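# Find tool-cabinet drawers with broken interlocks and open them

## Task

The tool cabinet has four drawers and an interlock that should stop the other three from opening while any one is pulled out. On some drawers that interlock part is missing, and nothing shows this while they are closed. Identify those faulty drawers and finish with each of them open by at least a hand's width, with all working drawers fully closed. A drawer counts only if it stays in that state without the robot holding it.

## Robot and tools

Robot: two xArm6 arms, each with a parallel two-finger gripper and a wrist camera. They are called left_arm and right_arm. The names do not refer to sides of any image. left_arm's base is at (-0.042, +0.271, 0) m and right_arm's base is at (+0.005, -0.279, 0) m. Both bases are turned only slightly about z.

Scene frame: the origin is on the table top midway between the arms. +x points out across the table, +y points toward left_arm, and +z points up. Positions are in metres.

Gripper: the fingers point along the gripper's +z axis and close along its y axis. The reported end_effector_position is the pinch point between closed pads, about 2 cm short of the fingertips. Closing pushes the tips roughly 10 mm further forward. The reported hand position can be off from the true one, and more so when the arm is stretched far out.

Tool execute_actions. Argument "actions" is a list holding one item or none. Optional "pictures" (true/false) controls whether camera images come back.
- Empty list: only returns the current state.
- Motion: {"rows": [[14 numbers], ...], "steps": n}. n is at most 15 and defaults to 15. Each step lasts 1/30 s. Each row is one step. If there are fewer rows than steps, the final row is held for the rest.
- Wait: {"steps": n} with no rows. n is at most 300 and counts from the last result. Time spent writing counts toward it.

Each row is a single flat list covering both arms, always 14 numbers. Numbers 1-6 are left_arm's absolute joint targets in radians: waist, shoulder, elbow, forearm roll, wrist pitch, wrist roll. Number 7 is left_arm's gripper opening. Numbers 8-14 give the same seven values for right_arm. An arm you want to keep still must still be listed, with its current values copied in.

Joint ranges (rad): waist -6.283..6.283, shoulder -2.059..2.094, elbow -3.927..0.192, forearm roll -6.283..6.283, wrist pitch -1.693..3.142, wrist roll -6.283..6.283. A call is rejected if a target goes more than 0.010 rad beyond a range end and further out than the joint currently is. A rejected call moves nothing. The real ends may sit 0.010 rad either side of these values. Targets beyond a real end are clipped, and the result says "joint sent to its limit". That line may refer to an earlier action still running. If the line is absent, that does not prove more travel is available.

Opening is a scale from -1 (closed) to +1 (fully open, 0.084 m between pads). It is not a pose.

Motion limits:
- Joint targets move at up to 3.14 rad/s, with a 0.16 s ramp from rest. All joints of one arm are timed to arrive together.
- Each step's target stays within 0.623 rad of the measured angle.
- If a step would move the gripper more than 70 mm from where it is measured to be, the whole arm's targets are pulled back.
- Between calls, and while you write, the arms keep heading for the last row sent. They stop pursuing it once they are nearly motionless, including when blocked, or once a step is HELD. After that, only a new action pushes further.

Result lines:
- The state line gives each gripper's position, wxyz quaternion and linear/angular velocity in the scene frame.
- Joint positions and Joint velocities have one block per arm, in column order, ending with the pad gap in m.
- grip_measured is the measured opening on the command scale.
- Joint torques are total drive outputs in the same order. They carry offsets and noise and are nonzero even in free air.
- "joint command not followed": a clearance check altered or blocked targets on some steps. The rest of the row was still applied.
- HELD marks steps on which your row was partly or fully not sent.
- TORQUE FAULT: a joint reached its load limit. That arm backs off slightly, pauses 10 s and drops the rest of the call. Load limits (N m): waist 47, shoulder 47, elbow 28.2, forearm roll 28.2, wrist pitch 18.8, wrist roll 18.8.
- MOTOR HOT appears from 65 °C. At 80 °C an OVER-TEMPERATURE FAULT brakes the arm until it cools. Holding loads raises heat even while you are thinking.

Gripping: to keep hold of something, keep commanding an opening well below grip_measured. The lower the command, the harder the squeeze, up to about 24 N per pad. Slamming the fingers shut can overshoot the force. Commanding exactly grip_measured squeezes only lightly.

Cameras: cam_head_left, cam_head_right, cam_high, cam_low, cam_left_wrist, cam_right_wrist, each 896x504. Calibration (K, distortion, T_world_to_cam) is supplied and is accurate to within a few degrees and millimetres. Wrist camera poses are computed from joint readings.

Tool zoom_image: {"camera": name, "region": [x0, y0, x1, y1]}. Pixels are counted from the top-left corner, and the region can be at most 504x504. It gives a closer view of that camera's latest image.

Tool read_manual: optional "section" ("licences"). Returns licence text only and moves nothing.

Tool finished_scene: {"scene": current scene number}. Replying without any tool call also ends things.

Suggested approach: pull each drawer with both arms relaxed from the others. If a second drawer also slides open while one is out, the interlock is broken on those drawers. A sound one resists once another drawer is open. Leave only the faulty drawers open, by at least a hand's width, and close all the others. Release each handle so the drawers hold their state on their own.

Avoid: collisions or pressing between the two arms, hard shoves or slamming drawers, and forcing against blocked drawers (this can cause torque faults). Do not knock things over or let tools fall out of the cabinet. Move smoothly and economically.

Each tool is called after "Emit:" as name(argument=value, ...), one argument or row to a line, values as JSON.

## Session

Emit:
execute_actions(
  actions=[],
)

Scene clock: 0.00 s of 6600.00 s.
left_arm: end_effector_position=(+0.2093, +0.2925, +0.3294) grip_measured=+1.00 end_effector_quat_wxyz=(+0.403, +0.320, +0.857, +0.037) end_effector_velocity=(+0.000, -0.000, +0.000) end_effector_angular_velocity=(-0.001, -0.000, -0.001) | right_arm: end_effector_position=(+0.0741, -0.4794, +0.2362) grip_measured=+1.00 end_effector_quat_wxyz=(-0.088, +0.941, -0.042, +0.325) end_effector_velocity=(+0.000, +0.000, -0.000) end_effector_angular_velocity=(+0.001, -0.001, +0.001)
Joint positions: left_arm=[ 0.546 -1.584 -0.201 -0.658  1.263 -1.753  0.084] | right_arm=[-1.991 -0.803 -0.423  0.559  1.637 -1.922  0.084]
Joint velocities: left_arm=[-0.     0.    -0.    -0.001  0.     0.     0.   ] | right_arm=[-0.    -0.     0.001  0.     0.001 -0.001  0.   ]
Joint torques (N m, as the arm reports them, + toward a larger angle): no reading
Motor temperatures (°C, as the motors report them): left_arm=[32 34 36 35 35 36] | right_arm=[35 35 32 32 41 32]

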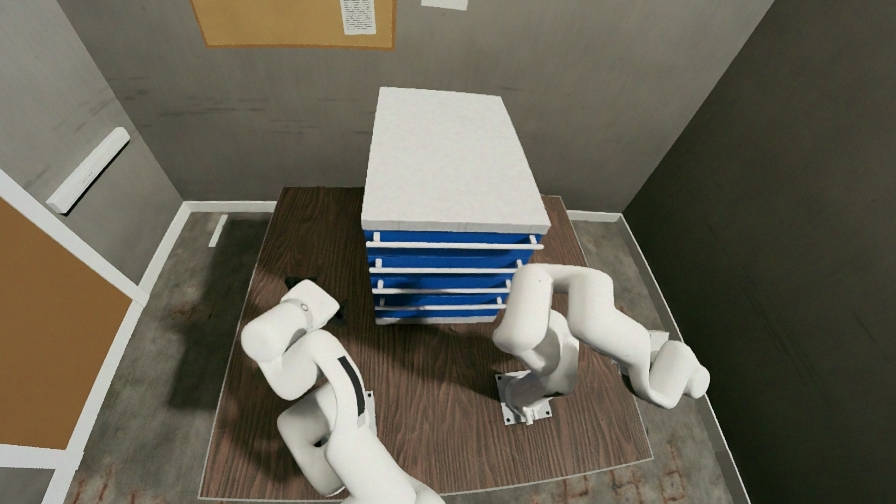

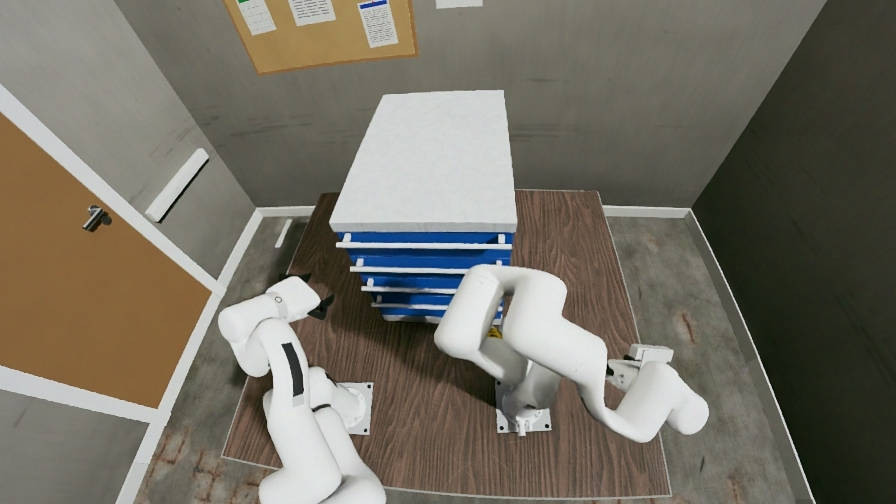

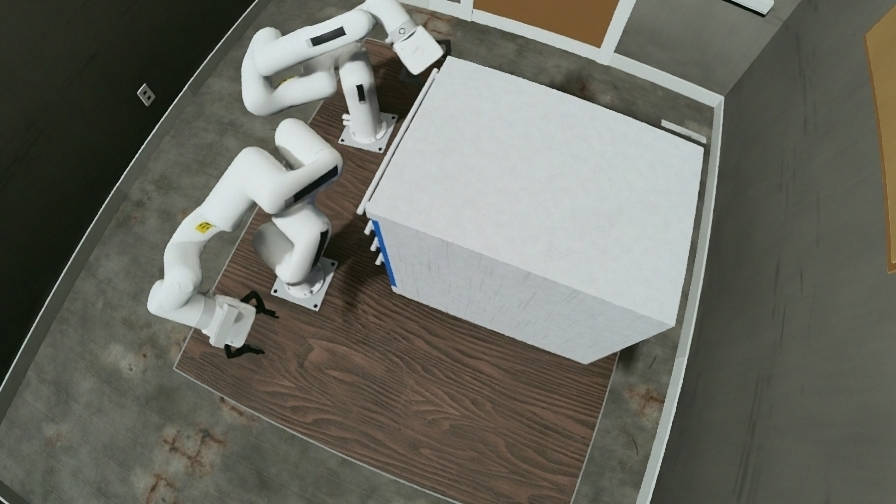

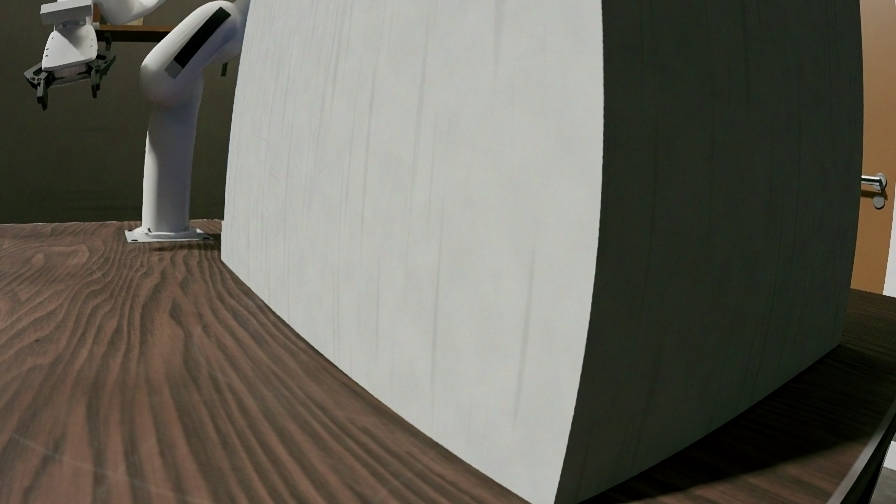

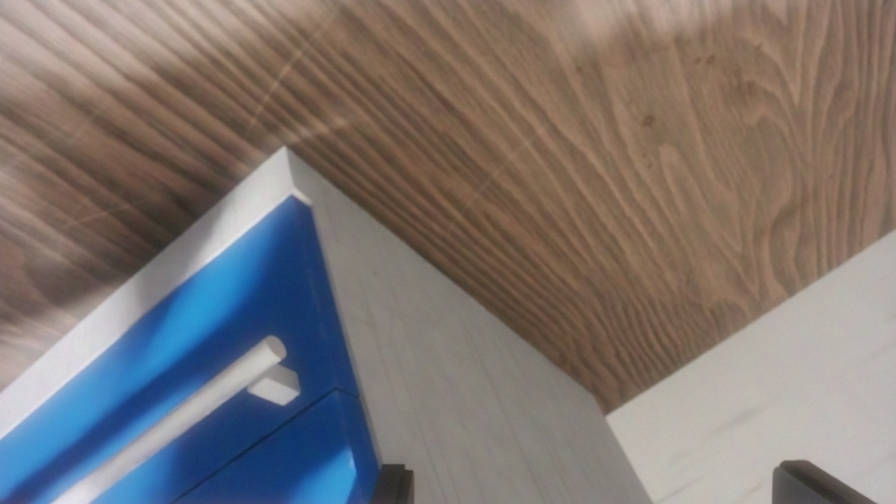

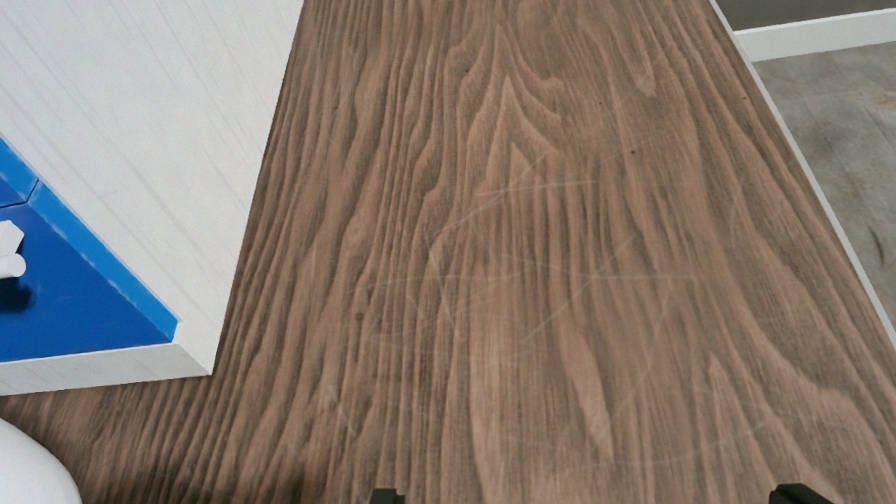

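Emit:
zoom_image(
  camera="cam_head_left",
  region=[340, 200, 580, 340],
)

Emit:
zoom_image(
  camera="cam_head_right",
  region=[310, 200, 550, 340],
)

Emit:
zoom_image(
  camera="cam_high",
  region=[320, 40, 500, 320],
)

Region (340, 200, 580, 340) of cam_head_left's 896x504 image, scaled by 2.100, with more detail than that image has; it fills the top 294 rows of this view, and the rest is white.

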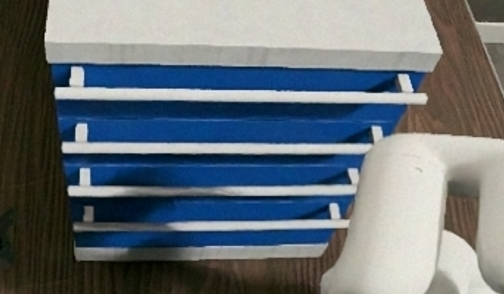

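Region (310, 200, 550, 340) of cam_head_right's 896x504 image, scaled by 2.100, with more detail than that image has; it fills the top 294 rows of this view, and the rest is white.

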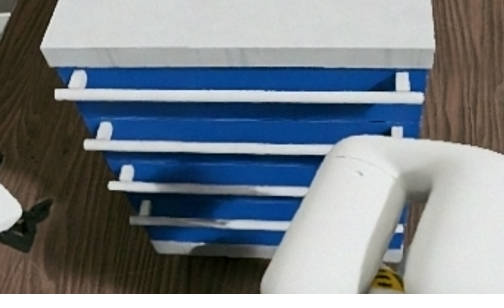

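Region (320, 40, 500, 320) of cam_high's 896x504 image, scaled by 1.800, with more detail than that image has; it fills the left 324 columns of this view, and the rest is white.

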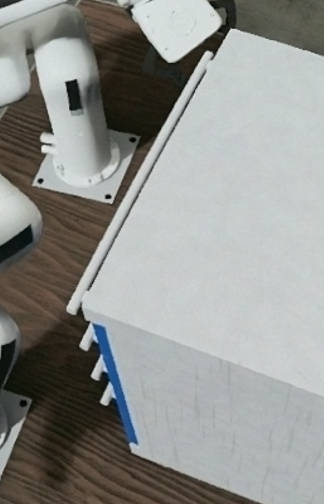

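Emit:
execute_actions(
  actions=[
    {"rows": [[0.3, -1.55, -0.49, 0.0, 0.89, -1.79, 1.0, -3.2, -0.4, -0.44, -0.4, 1.66, -1.90, 1.0]], "steps": 15},
  ],
  pictures=false,
)

Emit:
execute_actions(
  actions=[
    {"rows": [[-0.578, -1.532, -0.492, 0.0, 0.89, -1.79, 1.0, -4.428, 0.10, -0.447, -1.245, 1.686, -1.90, 1.0]], "steps": 15},
  ],
  pictures=false,
)

Emit:
execute_actions(
  actions=[
    {"steps": 20},
  ],
)

Scene clock: 120.50 s of 6600.00 s.
left_arm: end_effector_position=(+0.1903, +0.3630, +0.4965) grip_measured=+1.00 end_effector_quat_wxyz=(+0.353, +0.384, +0.762, +0.384) end_effector_velocity=(-0.058, +0.039, +0.328) end_effector_angular_velocity=(+1.018, -0.490, +0.099) | right_arm: end_effector_position=(-0.0788, -0.3824, +0.1707) grip_measured=+1.00 end_effector_quat_wxyz=(-0.242, +0.915, -0.244, +0.211) end_effector_velocity=(-0.267, +0.327, -0.060) end_effector_angular_velocity=(+0.909, +0.323, -0.626)
Joint positions: left_arm=[ 0.322 -1.553 -0.466 -0.06   0.924 -1.787  0.084] | right_arm=[-2.47  -0.569 -0.433  0.084  1.65  -1.909  0.084]
Joint velocities: left_arm=[-0.329  0.038 -0.407  0.875 -0.494 -0.047  0.   ] | right_arm=[-1.174  0.363 -0.019 -1.045  0.02   0.02   0.   ]
Joint torques (N m, as the arm reports them, + toward a larger angle): left_arm=[  2.72   9.8  -14.12  -1.72  -1.16  -0.43] | right_arm=[ -3.13  -5.72 -14.65   0.63  -0.03  -0.15]
Motor temperatures (°C, as the motors report them): left_arm=[32 34 41 35 35 36] | right_arm=[35 35 39 32 41 32]
Steps of this call (steps 1 to 90: nothing new was sent; then 117.00 s passed at rest; steps 91 to 105: all 15 steps of this action). Readings (joint positions):
91: left_arm=[0.546 -1.584 -0.201 -0.657 1.262 -1.754] | right_arm=[-1.991 -0.803 -0.423 0.559 1.637 -1.922]
92: left_arm=[0.542 -1.584 -0.204 -0.648 1.257 -1.754] | right_arm=[-1.999 -0.798 -0.424 0.550 1.638 -1.922]
94: left_arm=[0.516 -1.579 -0.233 -0.577 1.215 -1.758] | right_arm=[-2.061 -0.759 -0.428 0.488 1.640 -1.920]
98: left_arm=[0.433 -1.569 -0.335 -0.362 1.093 -1.770] | right_arm=[-2.210 -0.672 -0.428 0.340 1.644 -1.915]
105: the state above

Scene clock: 121.00 s of 6600.00 s.
left_arm: end_effector_position=(+0.1914, +0.1766, +0.5127) grip_measured=+1.00 end_effector_quat_wxyz=(+0.475, +0.643, +0.546, +0.249) end_effector_velocity=(-0.127, -0.324, +0.010) end_effector_angular_velocity=(+0.020, -0.026, -1.387) | right_arm: end_effector_position=(-0.1179, -0.1782, +0.1469) grip_measured=+1.00 end_effector_quat_wxyz=(-0.484, +0.768, -0.343, +0.241) end_effector_velocity=(+0.031, +0.420, +0.028) end_effector_angular_velocity=(+0.798, -0.482, -0.228)
Joint positions: left_arm=[-0.475 -1.534 -0.49  -0.003  0.892 -1.79   0.084] | right_arm=[-3.041 -0.159 -0.442 -0.478  1.672 -1.903  0.084]
Joint velocities: left_arm=[-1.402  0.024 -0.02   0.034 -0.021 -0.002  0.   ] | right_arm=[-1.228  0.59  -0.013 -1.226  0.033  0.008  0.   ]
Joint torques (N m, as the arm reports them, + toward a larger angle): left_arm=[ 11.46   8.43 -18.67   0.1   -2.01  -0.29] | right_arm=[ -2.54 -10.68 -11.16   0.19   0.87  -0.22]
Motor temperatures (°C, as the motors report them): left_arm=[32 34 41 35 35 36] | right_arm=[35 35 39 32 41 32]
Steps of this call (steps 1 to 15: all 15 steps of this action). Readings (joint positions):
1: left_arm=[0.312 -1.552 -0.477 -0.036 0.910 -1.788] | right_arm=[-2.510 -0.557 -0.433 0.050 1.651 -1.909]
2: left_arm=[0.297 -1.551 -0.483 -0.025 0.904 -1.789] | right_arm=[-2.548 -0.540 -0.435 0.015 1.652 -1.908]
4: left_arm=[0.218 -1.548 -0.483 -0.019 0.901 -1.789] | right_arm=[-2.616 -0.472 -0.438 -0.053 1.656 -1.907]
8: left_arm=[-0.053 -1.541 -0.484 -0.014 0.898 -1.789] | right_arm=[-2.764 -0.333 -0.438 -0.201 1.663 -1.906]
15: the state above

Scene clock: 121.67 s of 6600.00 s.
left_arm: end_effector_position=(+0.1809, +0.1535, +0.5136) grip_measured=+1.00 end_effector_quat_wxyz=(+0.487, +0.670, +0.513, +0.226) end_effector_velocity=(-0.000, -0.001, -0.000) end_effector_angular_velocity=(-0.000, -0.001, -0.003) | right_arm: end_effector_position=(+0.0315, +0.0136, +0.1730) grip_measured=+1.00 end_effector_quat_wxyz=(+0.560, -0.592, +0.428, -0.390) end_effector_velocity=(+0.402, +0.054, +0.016) end_effector_angular_velocity=(+0.033, -0.220, -1.051)
Joint positions: left_arm=[-0.578 -1.532 -0.492  0.     0.89  -1.79   0.084] | right_arm=[-3.96   0.055 -0.446 -1.103  1.684 -1.901  0.084]
Joint velocities: left_arm=[-0.003  0.     0.001  0.    -0.002 -0.     0.   ] | right_arm=[-1.453  0.137 -0.002 -0.439  0.008  0.002 -0.   ]
Joint torques (N m, as the arm reports them, + toward a larger angle): left_arm=[ -0.82   8.11 -18.98  -0.15  -2.    -0.24] | right_arm=[ -2.23 -12.7   -8.83   0.13   1.69  -0.26]
Motor temperatures (°C, as the motors report them): left_arm=[32 34 41 35 35 36] | right_arm=[35 35 39 32 41 32]
Steps of this call (steps 1 to 20: the robot went on to your last target). Readings (joint positions):
1: left_arm=[-0.516 -1.533 -0.491 -0.002 0.891 -1.790] | right_arm=[-3.082 -0.140 -0.442 -0.520 1.673 -1.903]
2: left_arm=[-0.545 -1.533 -0.491 -0.001 0.891 -1.790] | right_arm=[-3.124 -0.123 -0.442 -0.561 1.674 -1.903]
4: left_arm=[-0.569 -1.532 -0.492 -0.000 0.890 -1.790] | right_arm=[-3.208 -0.090 -0.443 -0.645 1.676 -1.902]
8: left_arm=[-0.574 -1.532 -0.492 -0.000 0.890 -1.790] | right_arm=[-3.381 -0.038 -0.444 -0.808 1.679 -1.902]
20: the state above
camera_calibration (this result's frames):
cam_left_wrist: T_world_to_cam=[[0.471172, -0.00181172, 0.882039, -0.506844], [-0.382676, -0.901402, 0.202568, 0.165458], [0.794705, -0.43298, -0.425409, 0.273076], [0, 0, 0, 1]] pos_world=[0.0851125, 0.266462, 0.529709]
cam_right_wrist: T_world_to_cam=[[-0.0783004, -0.0173059, -0.99678, 0.206845], [-0.324704, 0.945772, 0.0090863, 0.061525], [0.942569, 0.32437, -0.0796736, 0.112397], [0, 0, 0, 1]] pos_world=[-0.0697682, -0.0910672, 0.214575]

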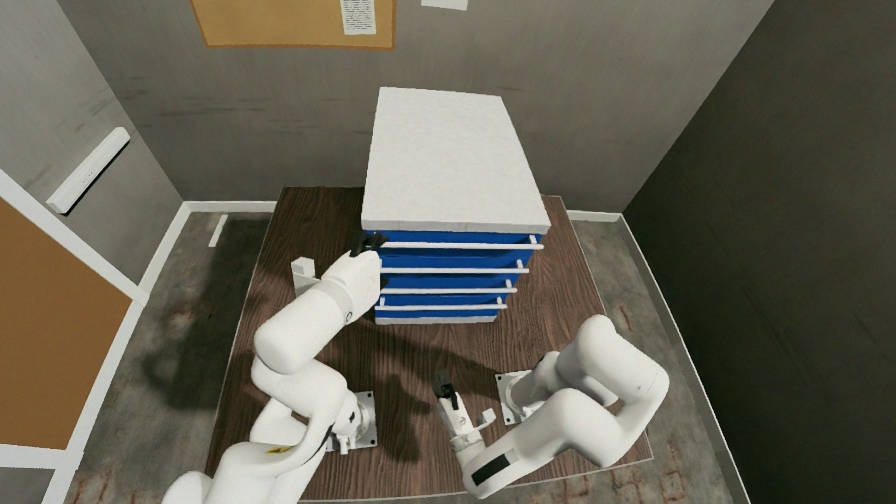

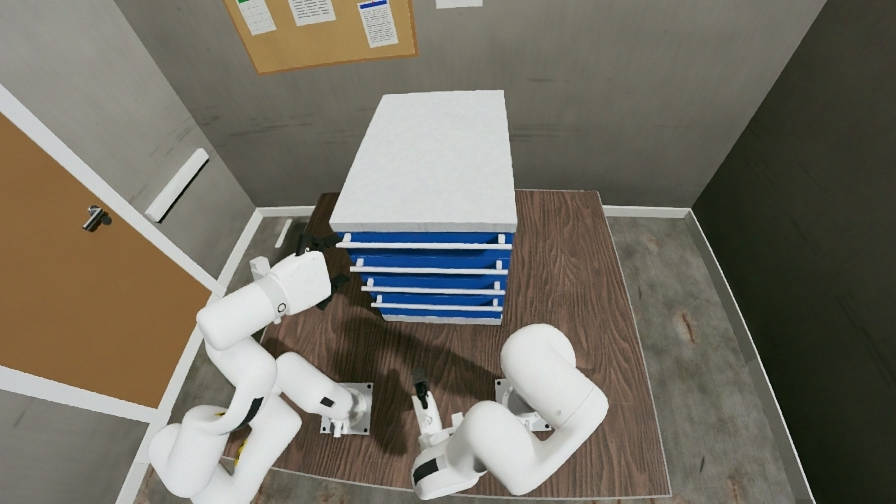

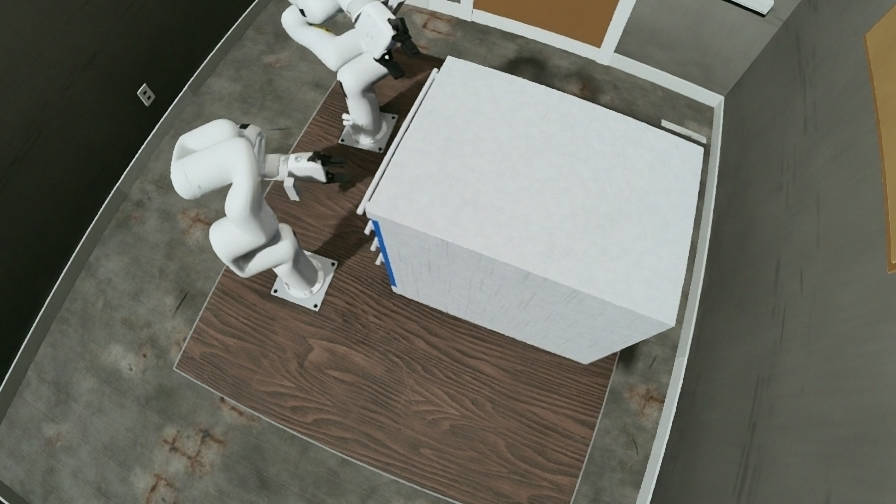

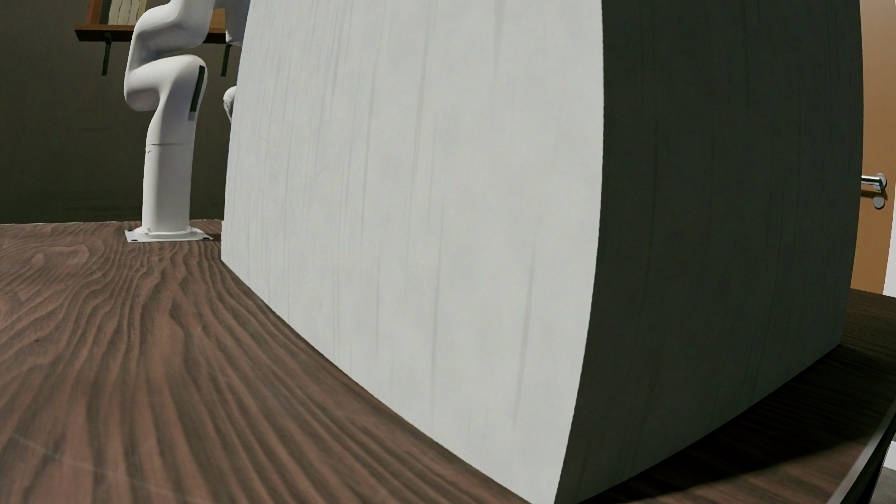

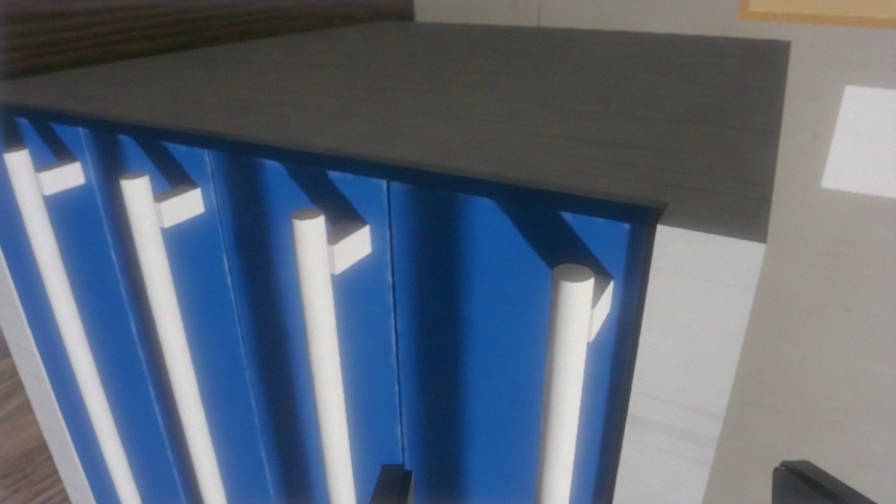

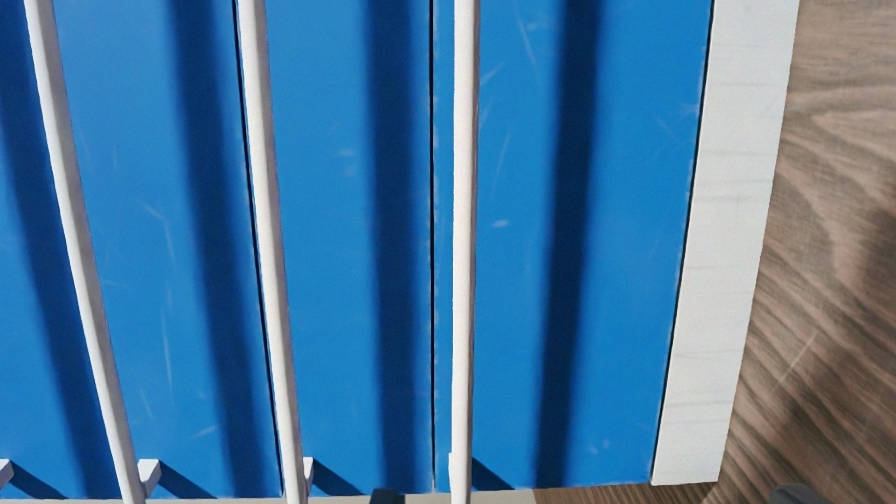

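Emit:
execute_actions(
  actions=[
    {"rows": [[-0.578, -1.40, -0.435, 0.0, 0.70, -1.79, 1.0, -4.428, 0.10, -0.447, -1.245, 1.686, -1.90, 1.0]], "steps": 15},
  ],
)

Scene clock: 126.57 s of 6600.00 s.
left_arm: end_effector_position=(+0.2224, +0.1316, +0.4959) grip_measured=+1.00 end_effector_quat_wxyz=(+0.488, +0.669, +0.512, +0.226) end_effector_velocity=(+0.002, -0.001, -0.004) end_effector_angular_velocity=(+0.003, +0.006, +0.000) | right_arm: end_effector_position=(+0.1646, +0.0008, +0.1771) grip_measured=+1.00 end_effector_quat_wxyz=(+0.500, -0.500, +0.500, -0.500) end_effector_velocity=(+0.000, -0.000, +0.000) end_effector_angular_velocity=(-0.001, -0.001, -0.001)
Joint positions: left_arm=[-0.578 -1.401 -0.436 -0.     0.7   -1.79   0.084] | right_arm=[-4.428  0.1   -0.447 -1.245  1.686 -1.9    0.084]
Joint velocities: left_arm=[ 0.     0.006  0.007 -0.    -0.006  0.     0.   ] | right_arm=[-0.    -0.     0.001  0.     0.001  0.    -0.   ]
Joint torques (N m, as the arm reports them, + toward a larger angle): left_arm=[ -0.79   5.42 -21.25  -0.06  -2.    -0.17] | right_arm=[ -2.36 -12.68  -9.19   0.02   1.74  -0.28]
Motor temperatures (°C, as the motors report them): left_arm=[32 34 41 35 35 36] | right_arm=[35 35 38 32 41 32]
Steps of this call (steps 1 to 30: the robot went on to your last target; steps 31 to 90: nothing new was sent; then 1.40 s passed at rest; steps 91 to 105: all 15 steps of this action). Readings (joint positions):
91: left_arm=[-0.578 -1.532 -0.492 -0.000 0.889 -1.790] | right_arm=[-4.428 0.100 -0.447 -1.245 1.686 -1.900]
92: left_arm=[-0.578 -1.527 -0.490 -0.000 0.879 -1.790] | right_arm=[-4.428 0.100 -0.447 -1.245 1.686 -1.900]
94: left_arm=[-0.578 -1.484 -0.475 -0.000 0.813 -1.790] | right_arm=[-4.428 0.100 -0.447 -1.245 1.686 -1.900]
98: left_arm=[-0.578 -1.405 -0.433 0.000 0.716 -1.790] | right_arm=[-4.428 0.100 -0.447 -1.245 1.686 -1.900]
105: the state above
camera_calibration (this result's frames):
cam_left_wrist: T_world_to_cam=[[0.469028, -0.000861906, 0.883183, -0.511037], [-0.383518, -0.900993, 0.202794, 0.165177], [0.795567, -0.433832, -0.422921, 0.221719], [0, 0, 0, 1]] pos_world=[0.126646, 0.244572, 0.511612]
cam_right_wrist: T_world_to_cam=[[-0.0127868, -0.0101632, -0.999867, 0.210828], [0.00494717, 0.999935, -0.0102272, 0.0659629], [0.999906, -0.00507729, -0.0127356, -0.0295651], [0, 0, 0, 1]] pos_world=[0.0319318, -0.063966, 0.211098]

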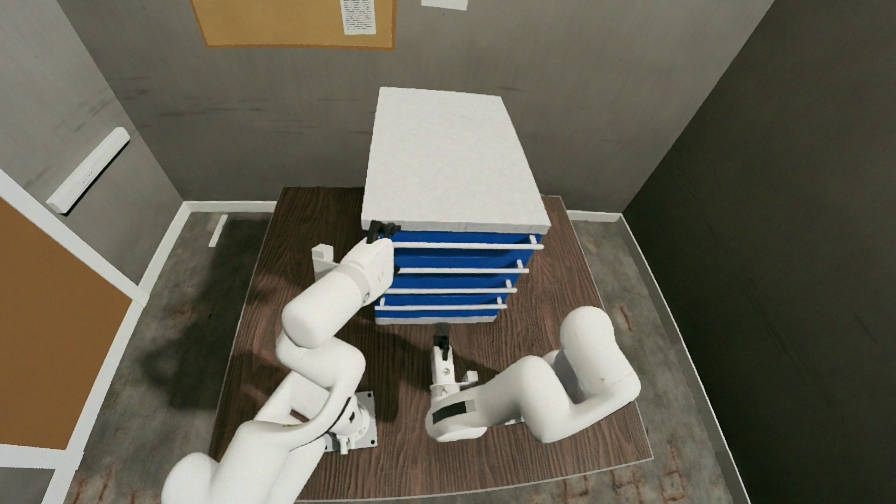

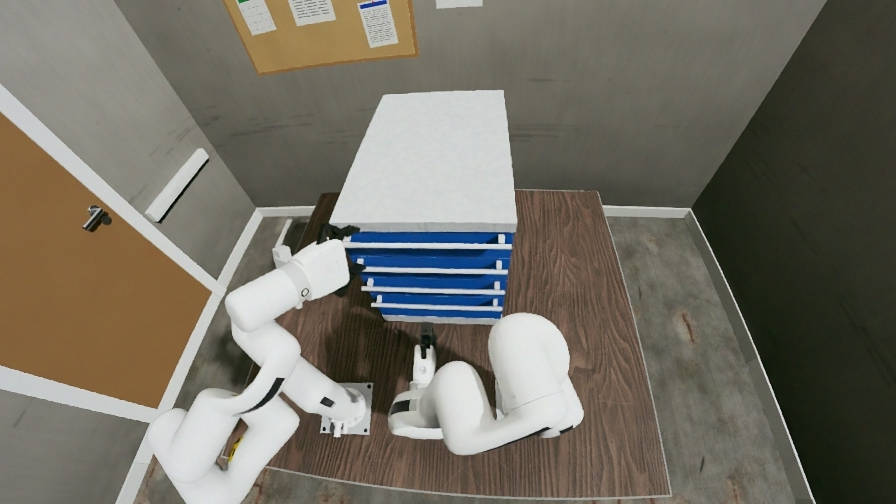

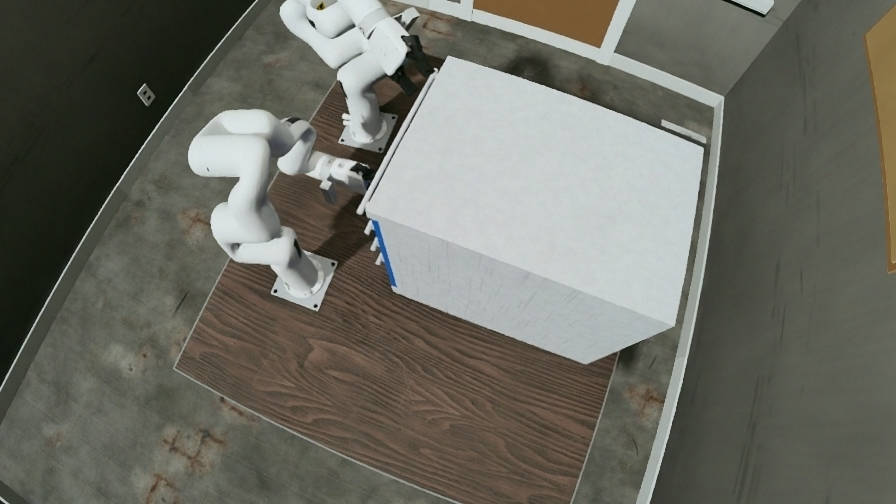

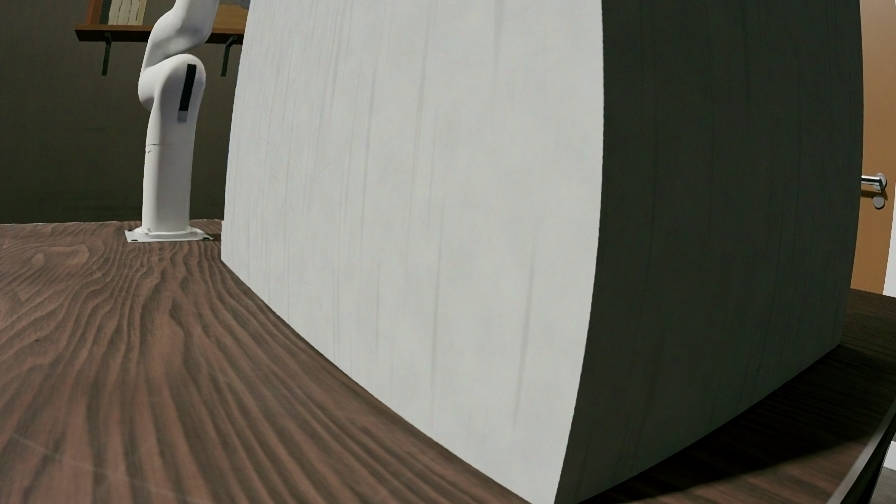

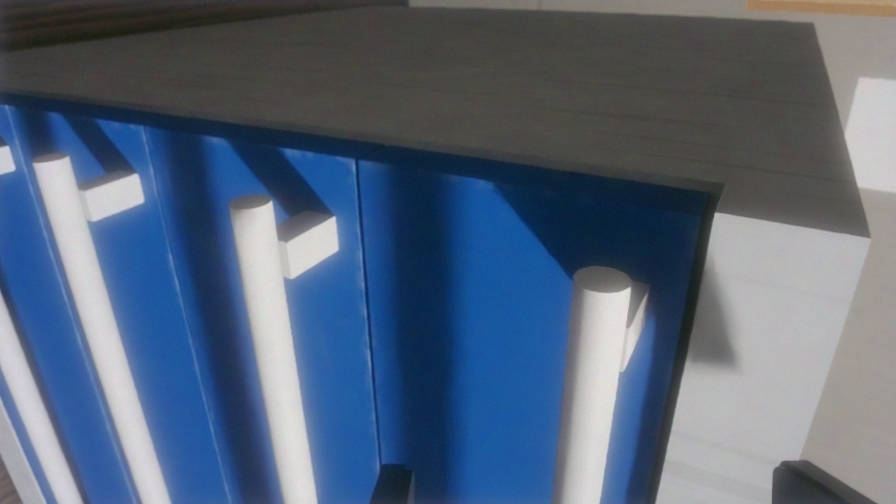

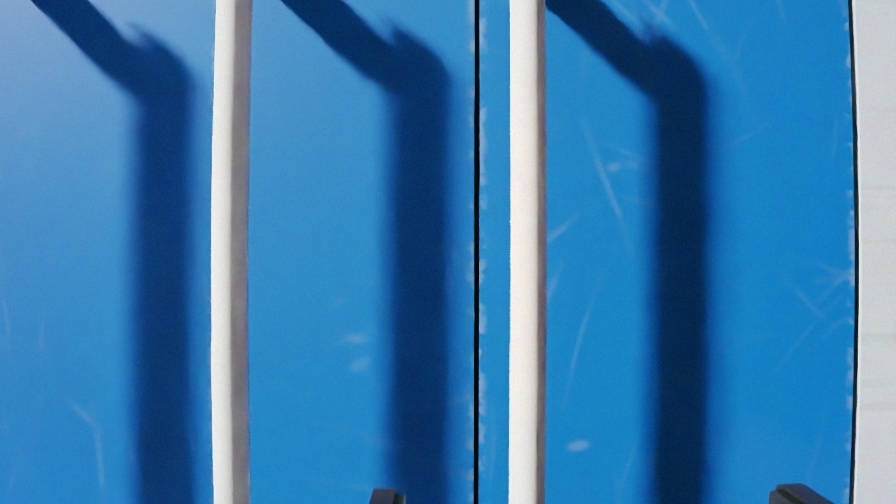

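Emit:
execute_actions(
  actions=[
    {"rows": [[-0.578, -1.339, -0.4085, 0.0, 0.6135, -1.79, 0.2, -4.708, 0.0425, -0.395, -1.510, 1.591, -1.92, 0.4]], "steps": 15},
  ],
)

Scene clock: 133.77 s of 6600.00 s.
left_arm: end_effector_position=(+0.2361, +0.1236, +0.4914) grip_measured=+0.18 end_effector_quat_wxyz=(+0.496, +0.666, +0.508, +0.229) end_effector_velocity=(+0.001, +0.001, -0.000) end_effector_angular_velocity=(-0.003, -0.012, +0.002) | right_arm: end_effector_position=(+0.2389, +0.0037, +0.1823) grip_measured=+0.39 end_effector_quat_wxyz=(+0.500, -0.500, +0.501, -0.499) end_effector_velocity=(+0.001, +0.002, -0.000) end_effector_angular_velocity=(+0.000, +0.002, +0.006)
Joint positions: left_arm=[-0.58  -1.356 -0.414 -0.001  0.615 -1.79   0.052] | right_arm=[-4.706  0.043 -0.395 -1.509  1.591 -1.92   0.061]
Joint velocities: left_arm=[ 0.003 -0.008  0.012  0.001 -0.016  0.002 -0.001] | right_arm=[-0.005 -0.001  0.    -0.009 -0.005 -0.001 -0.   ]
Joint torques (N m, as the arm reports them, + toward a larger angle): left_arm=[10.77 43.08 -2.27  1.64 -6.04  0.09] | right_arm=[ -2.23 -11.96  -9.64  -0.19   1.73  -0.27]
Motor temperatures (°C, as the motors report them): left_arm=[32 34 41 35 36 36] | right_arm=[35 36 37 32 41 32]
Steps of this call (steps 1 to 15: the robot went on to your last target; steps 16 to 90: nothing new was sent; then 3.70 s passed at rest; steps 91 to 105: all 15 steps of this action). Readings (joint positions):
91: left_arm=[-0.578 -1.400 -0.435 -0.000 0.699 -1.790] | right_arm=[-4.428 0.100 -0.447 -1.246 1.686 -1.900]
92: left_arm=[-0.578 -1.395 -0.433 -0.000 0.689 -1.790] | right_arm=[-4.436 0.098 -0.445 -1.254 1.682 -1.901]
94: left_arm=[-0.578 -1.367 -0.422 -0.000 0.651 -1.790] | right_arm=[-4.504 0.084 -0.433 -1.321 1.657 -1.906]
98: left_arm=[-0.581 -1.354 -0.419 -0.001 0.624 -1.791] | right_arm=[-4.681 0.048 -0.400 -1.481 1.603 -1.918]
105: the state above
camera_calibration (this result's frames):
cam_left_wrist: T_world_to_cam=[[0.455259, 0.00611161, 0.890338, -0.514656], [-0.388626, -0.898328, 0.204883, 0.163982], [0.801068, -0.439283, -0.406596, 0.196874], [0, 0, 0, 1]] pos_world=[0.14032, 0.236938, 0.504669]
cam_right_wrist: T_world_to_cam=[[-0.0150218, -0.00648071, -0.999866, 0.217597], [0.0035139, 0.999972, -0.00653419, 0.0623533], [0.999881, -0.00361158, -0.0149987, -0.103411], [0, 0, 0, 1]] pos_world=[0.106449, -0.0613149, 0.216425]

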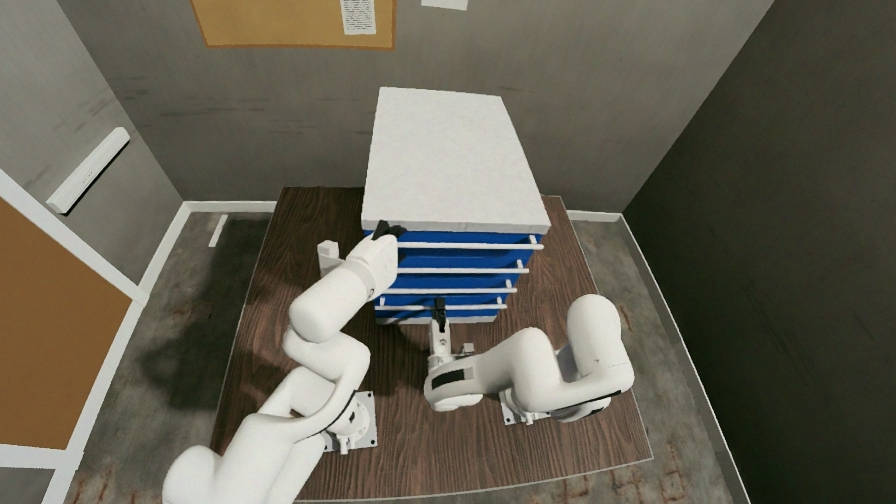

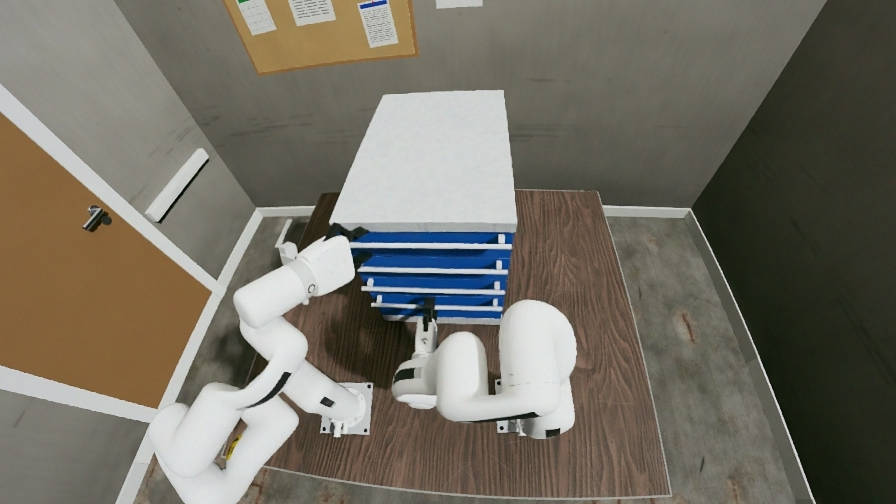

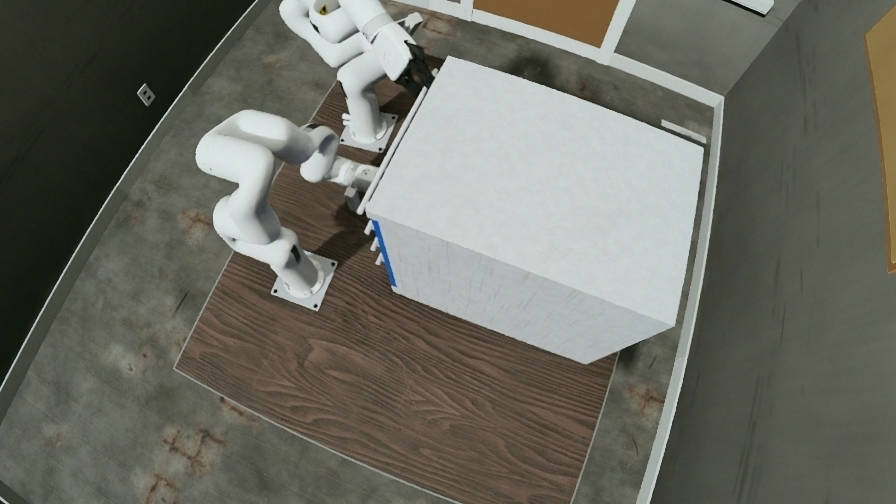

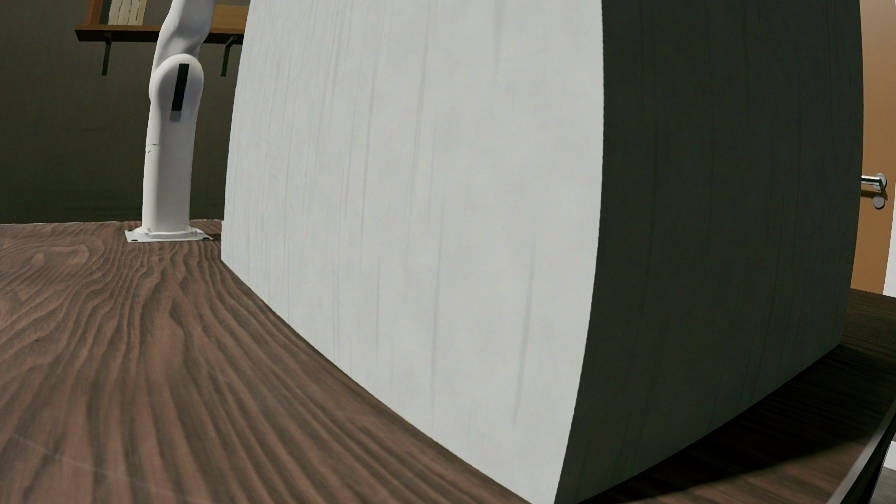

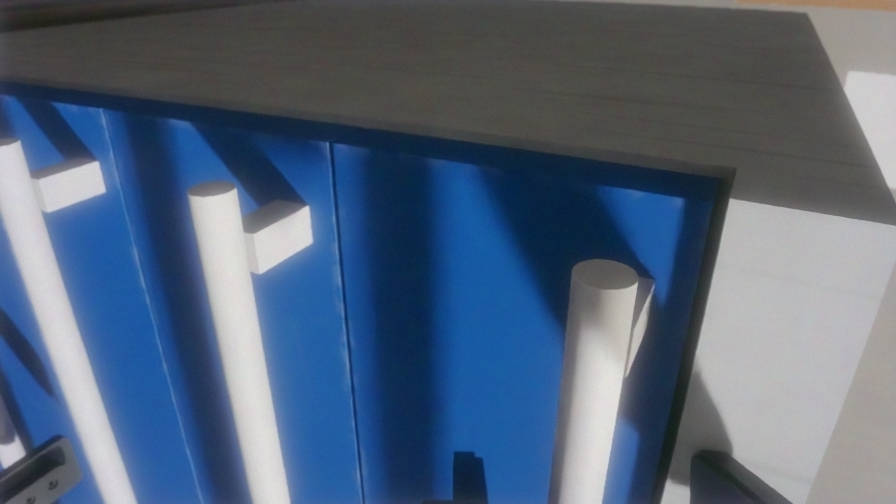

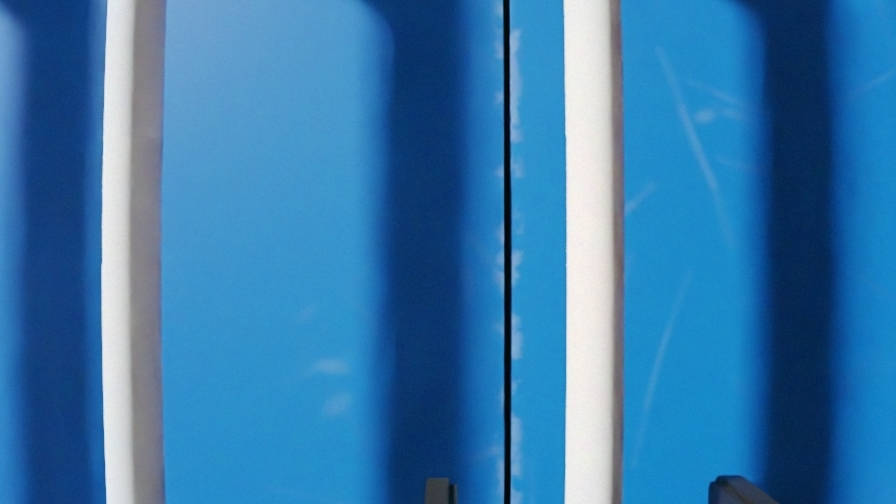

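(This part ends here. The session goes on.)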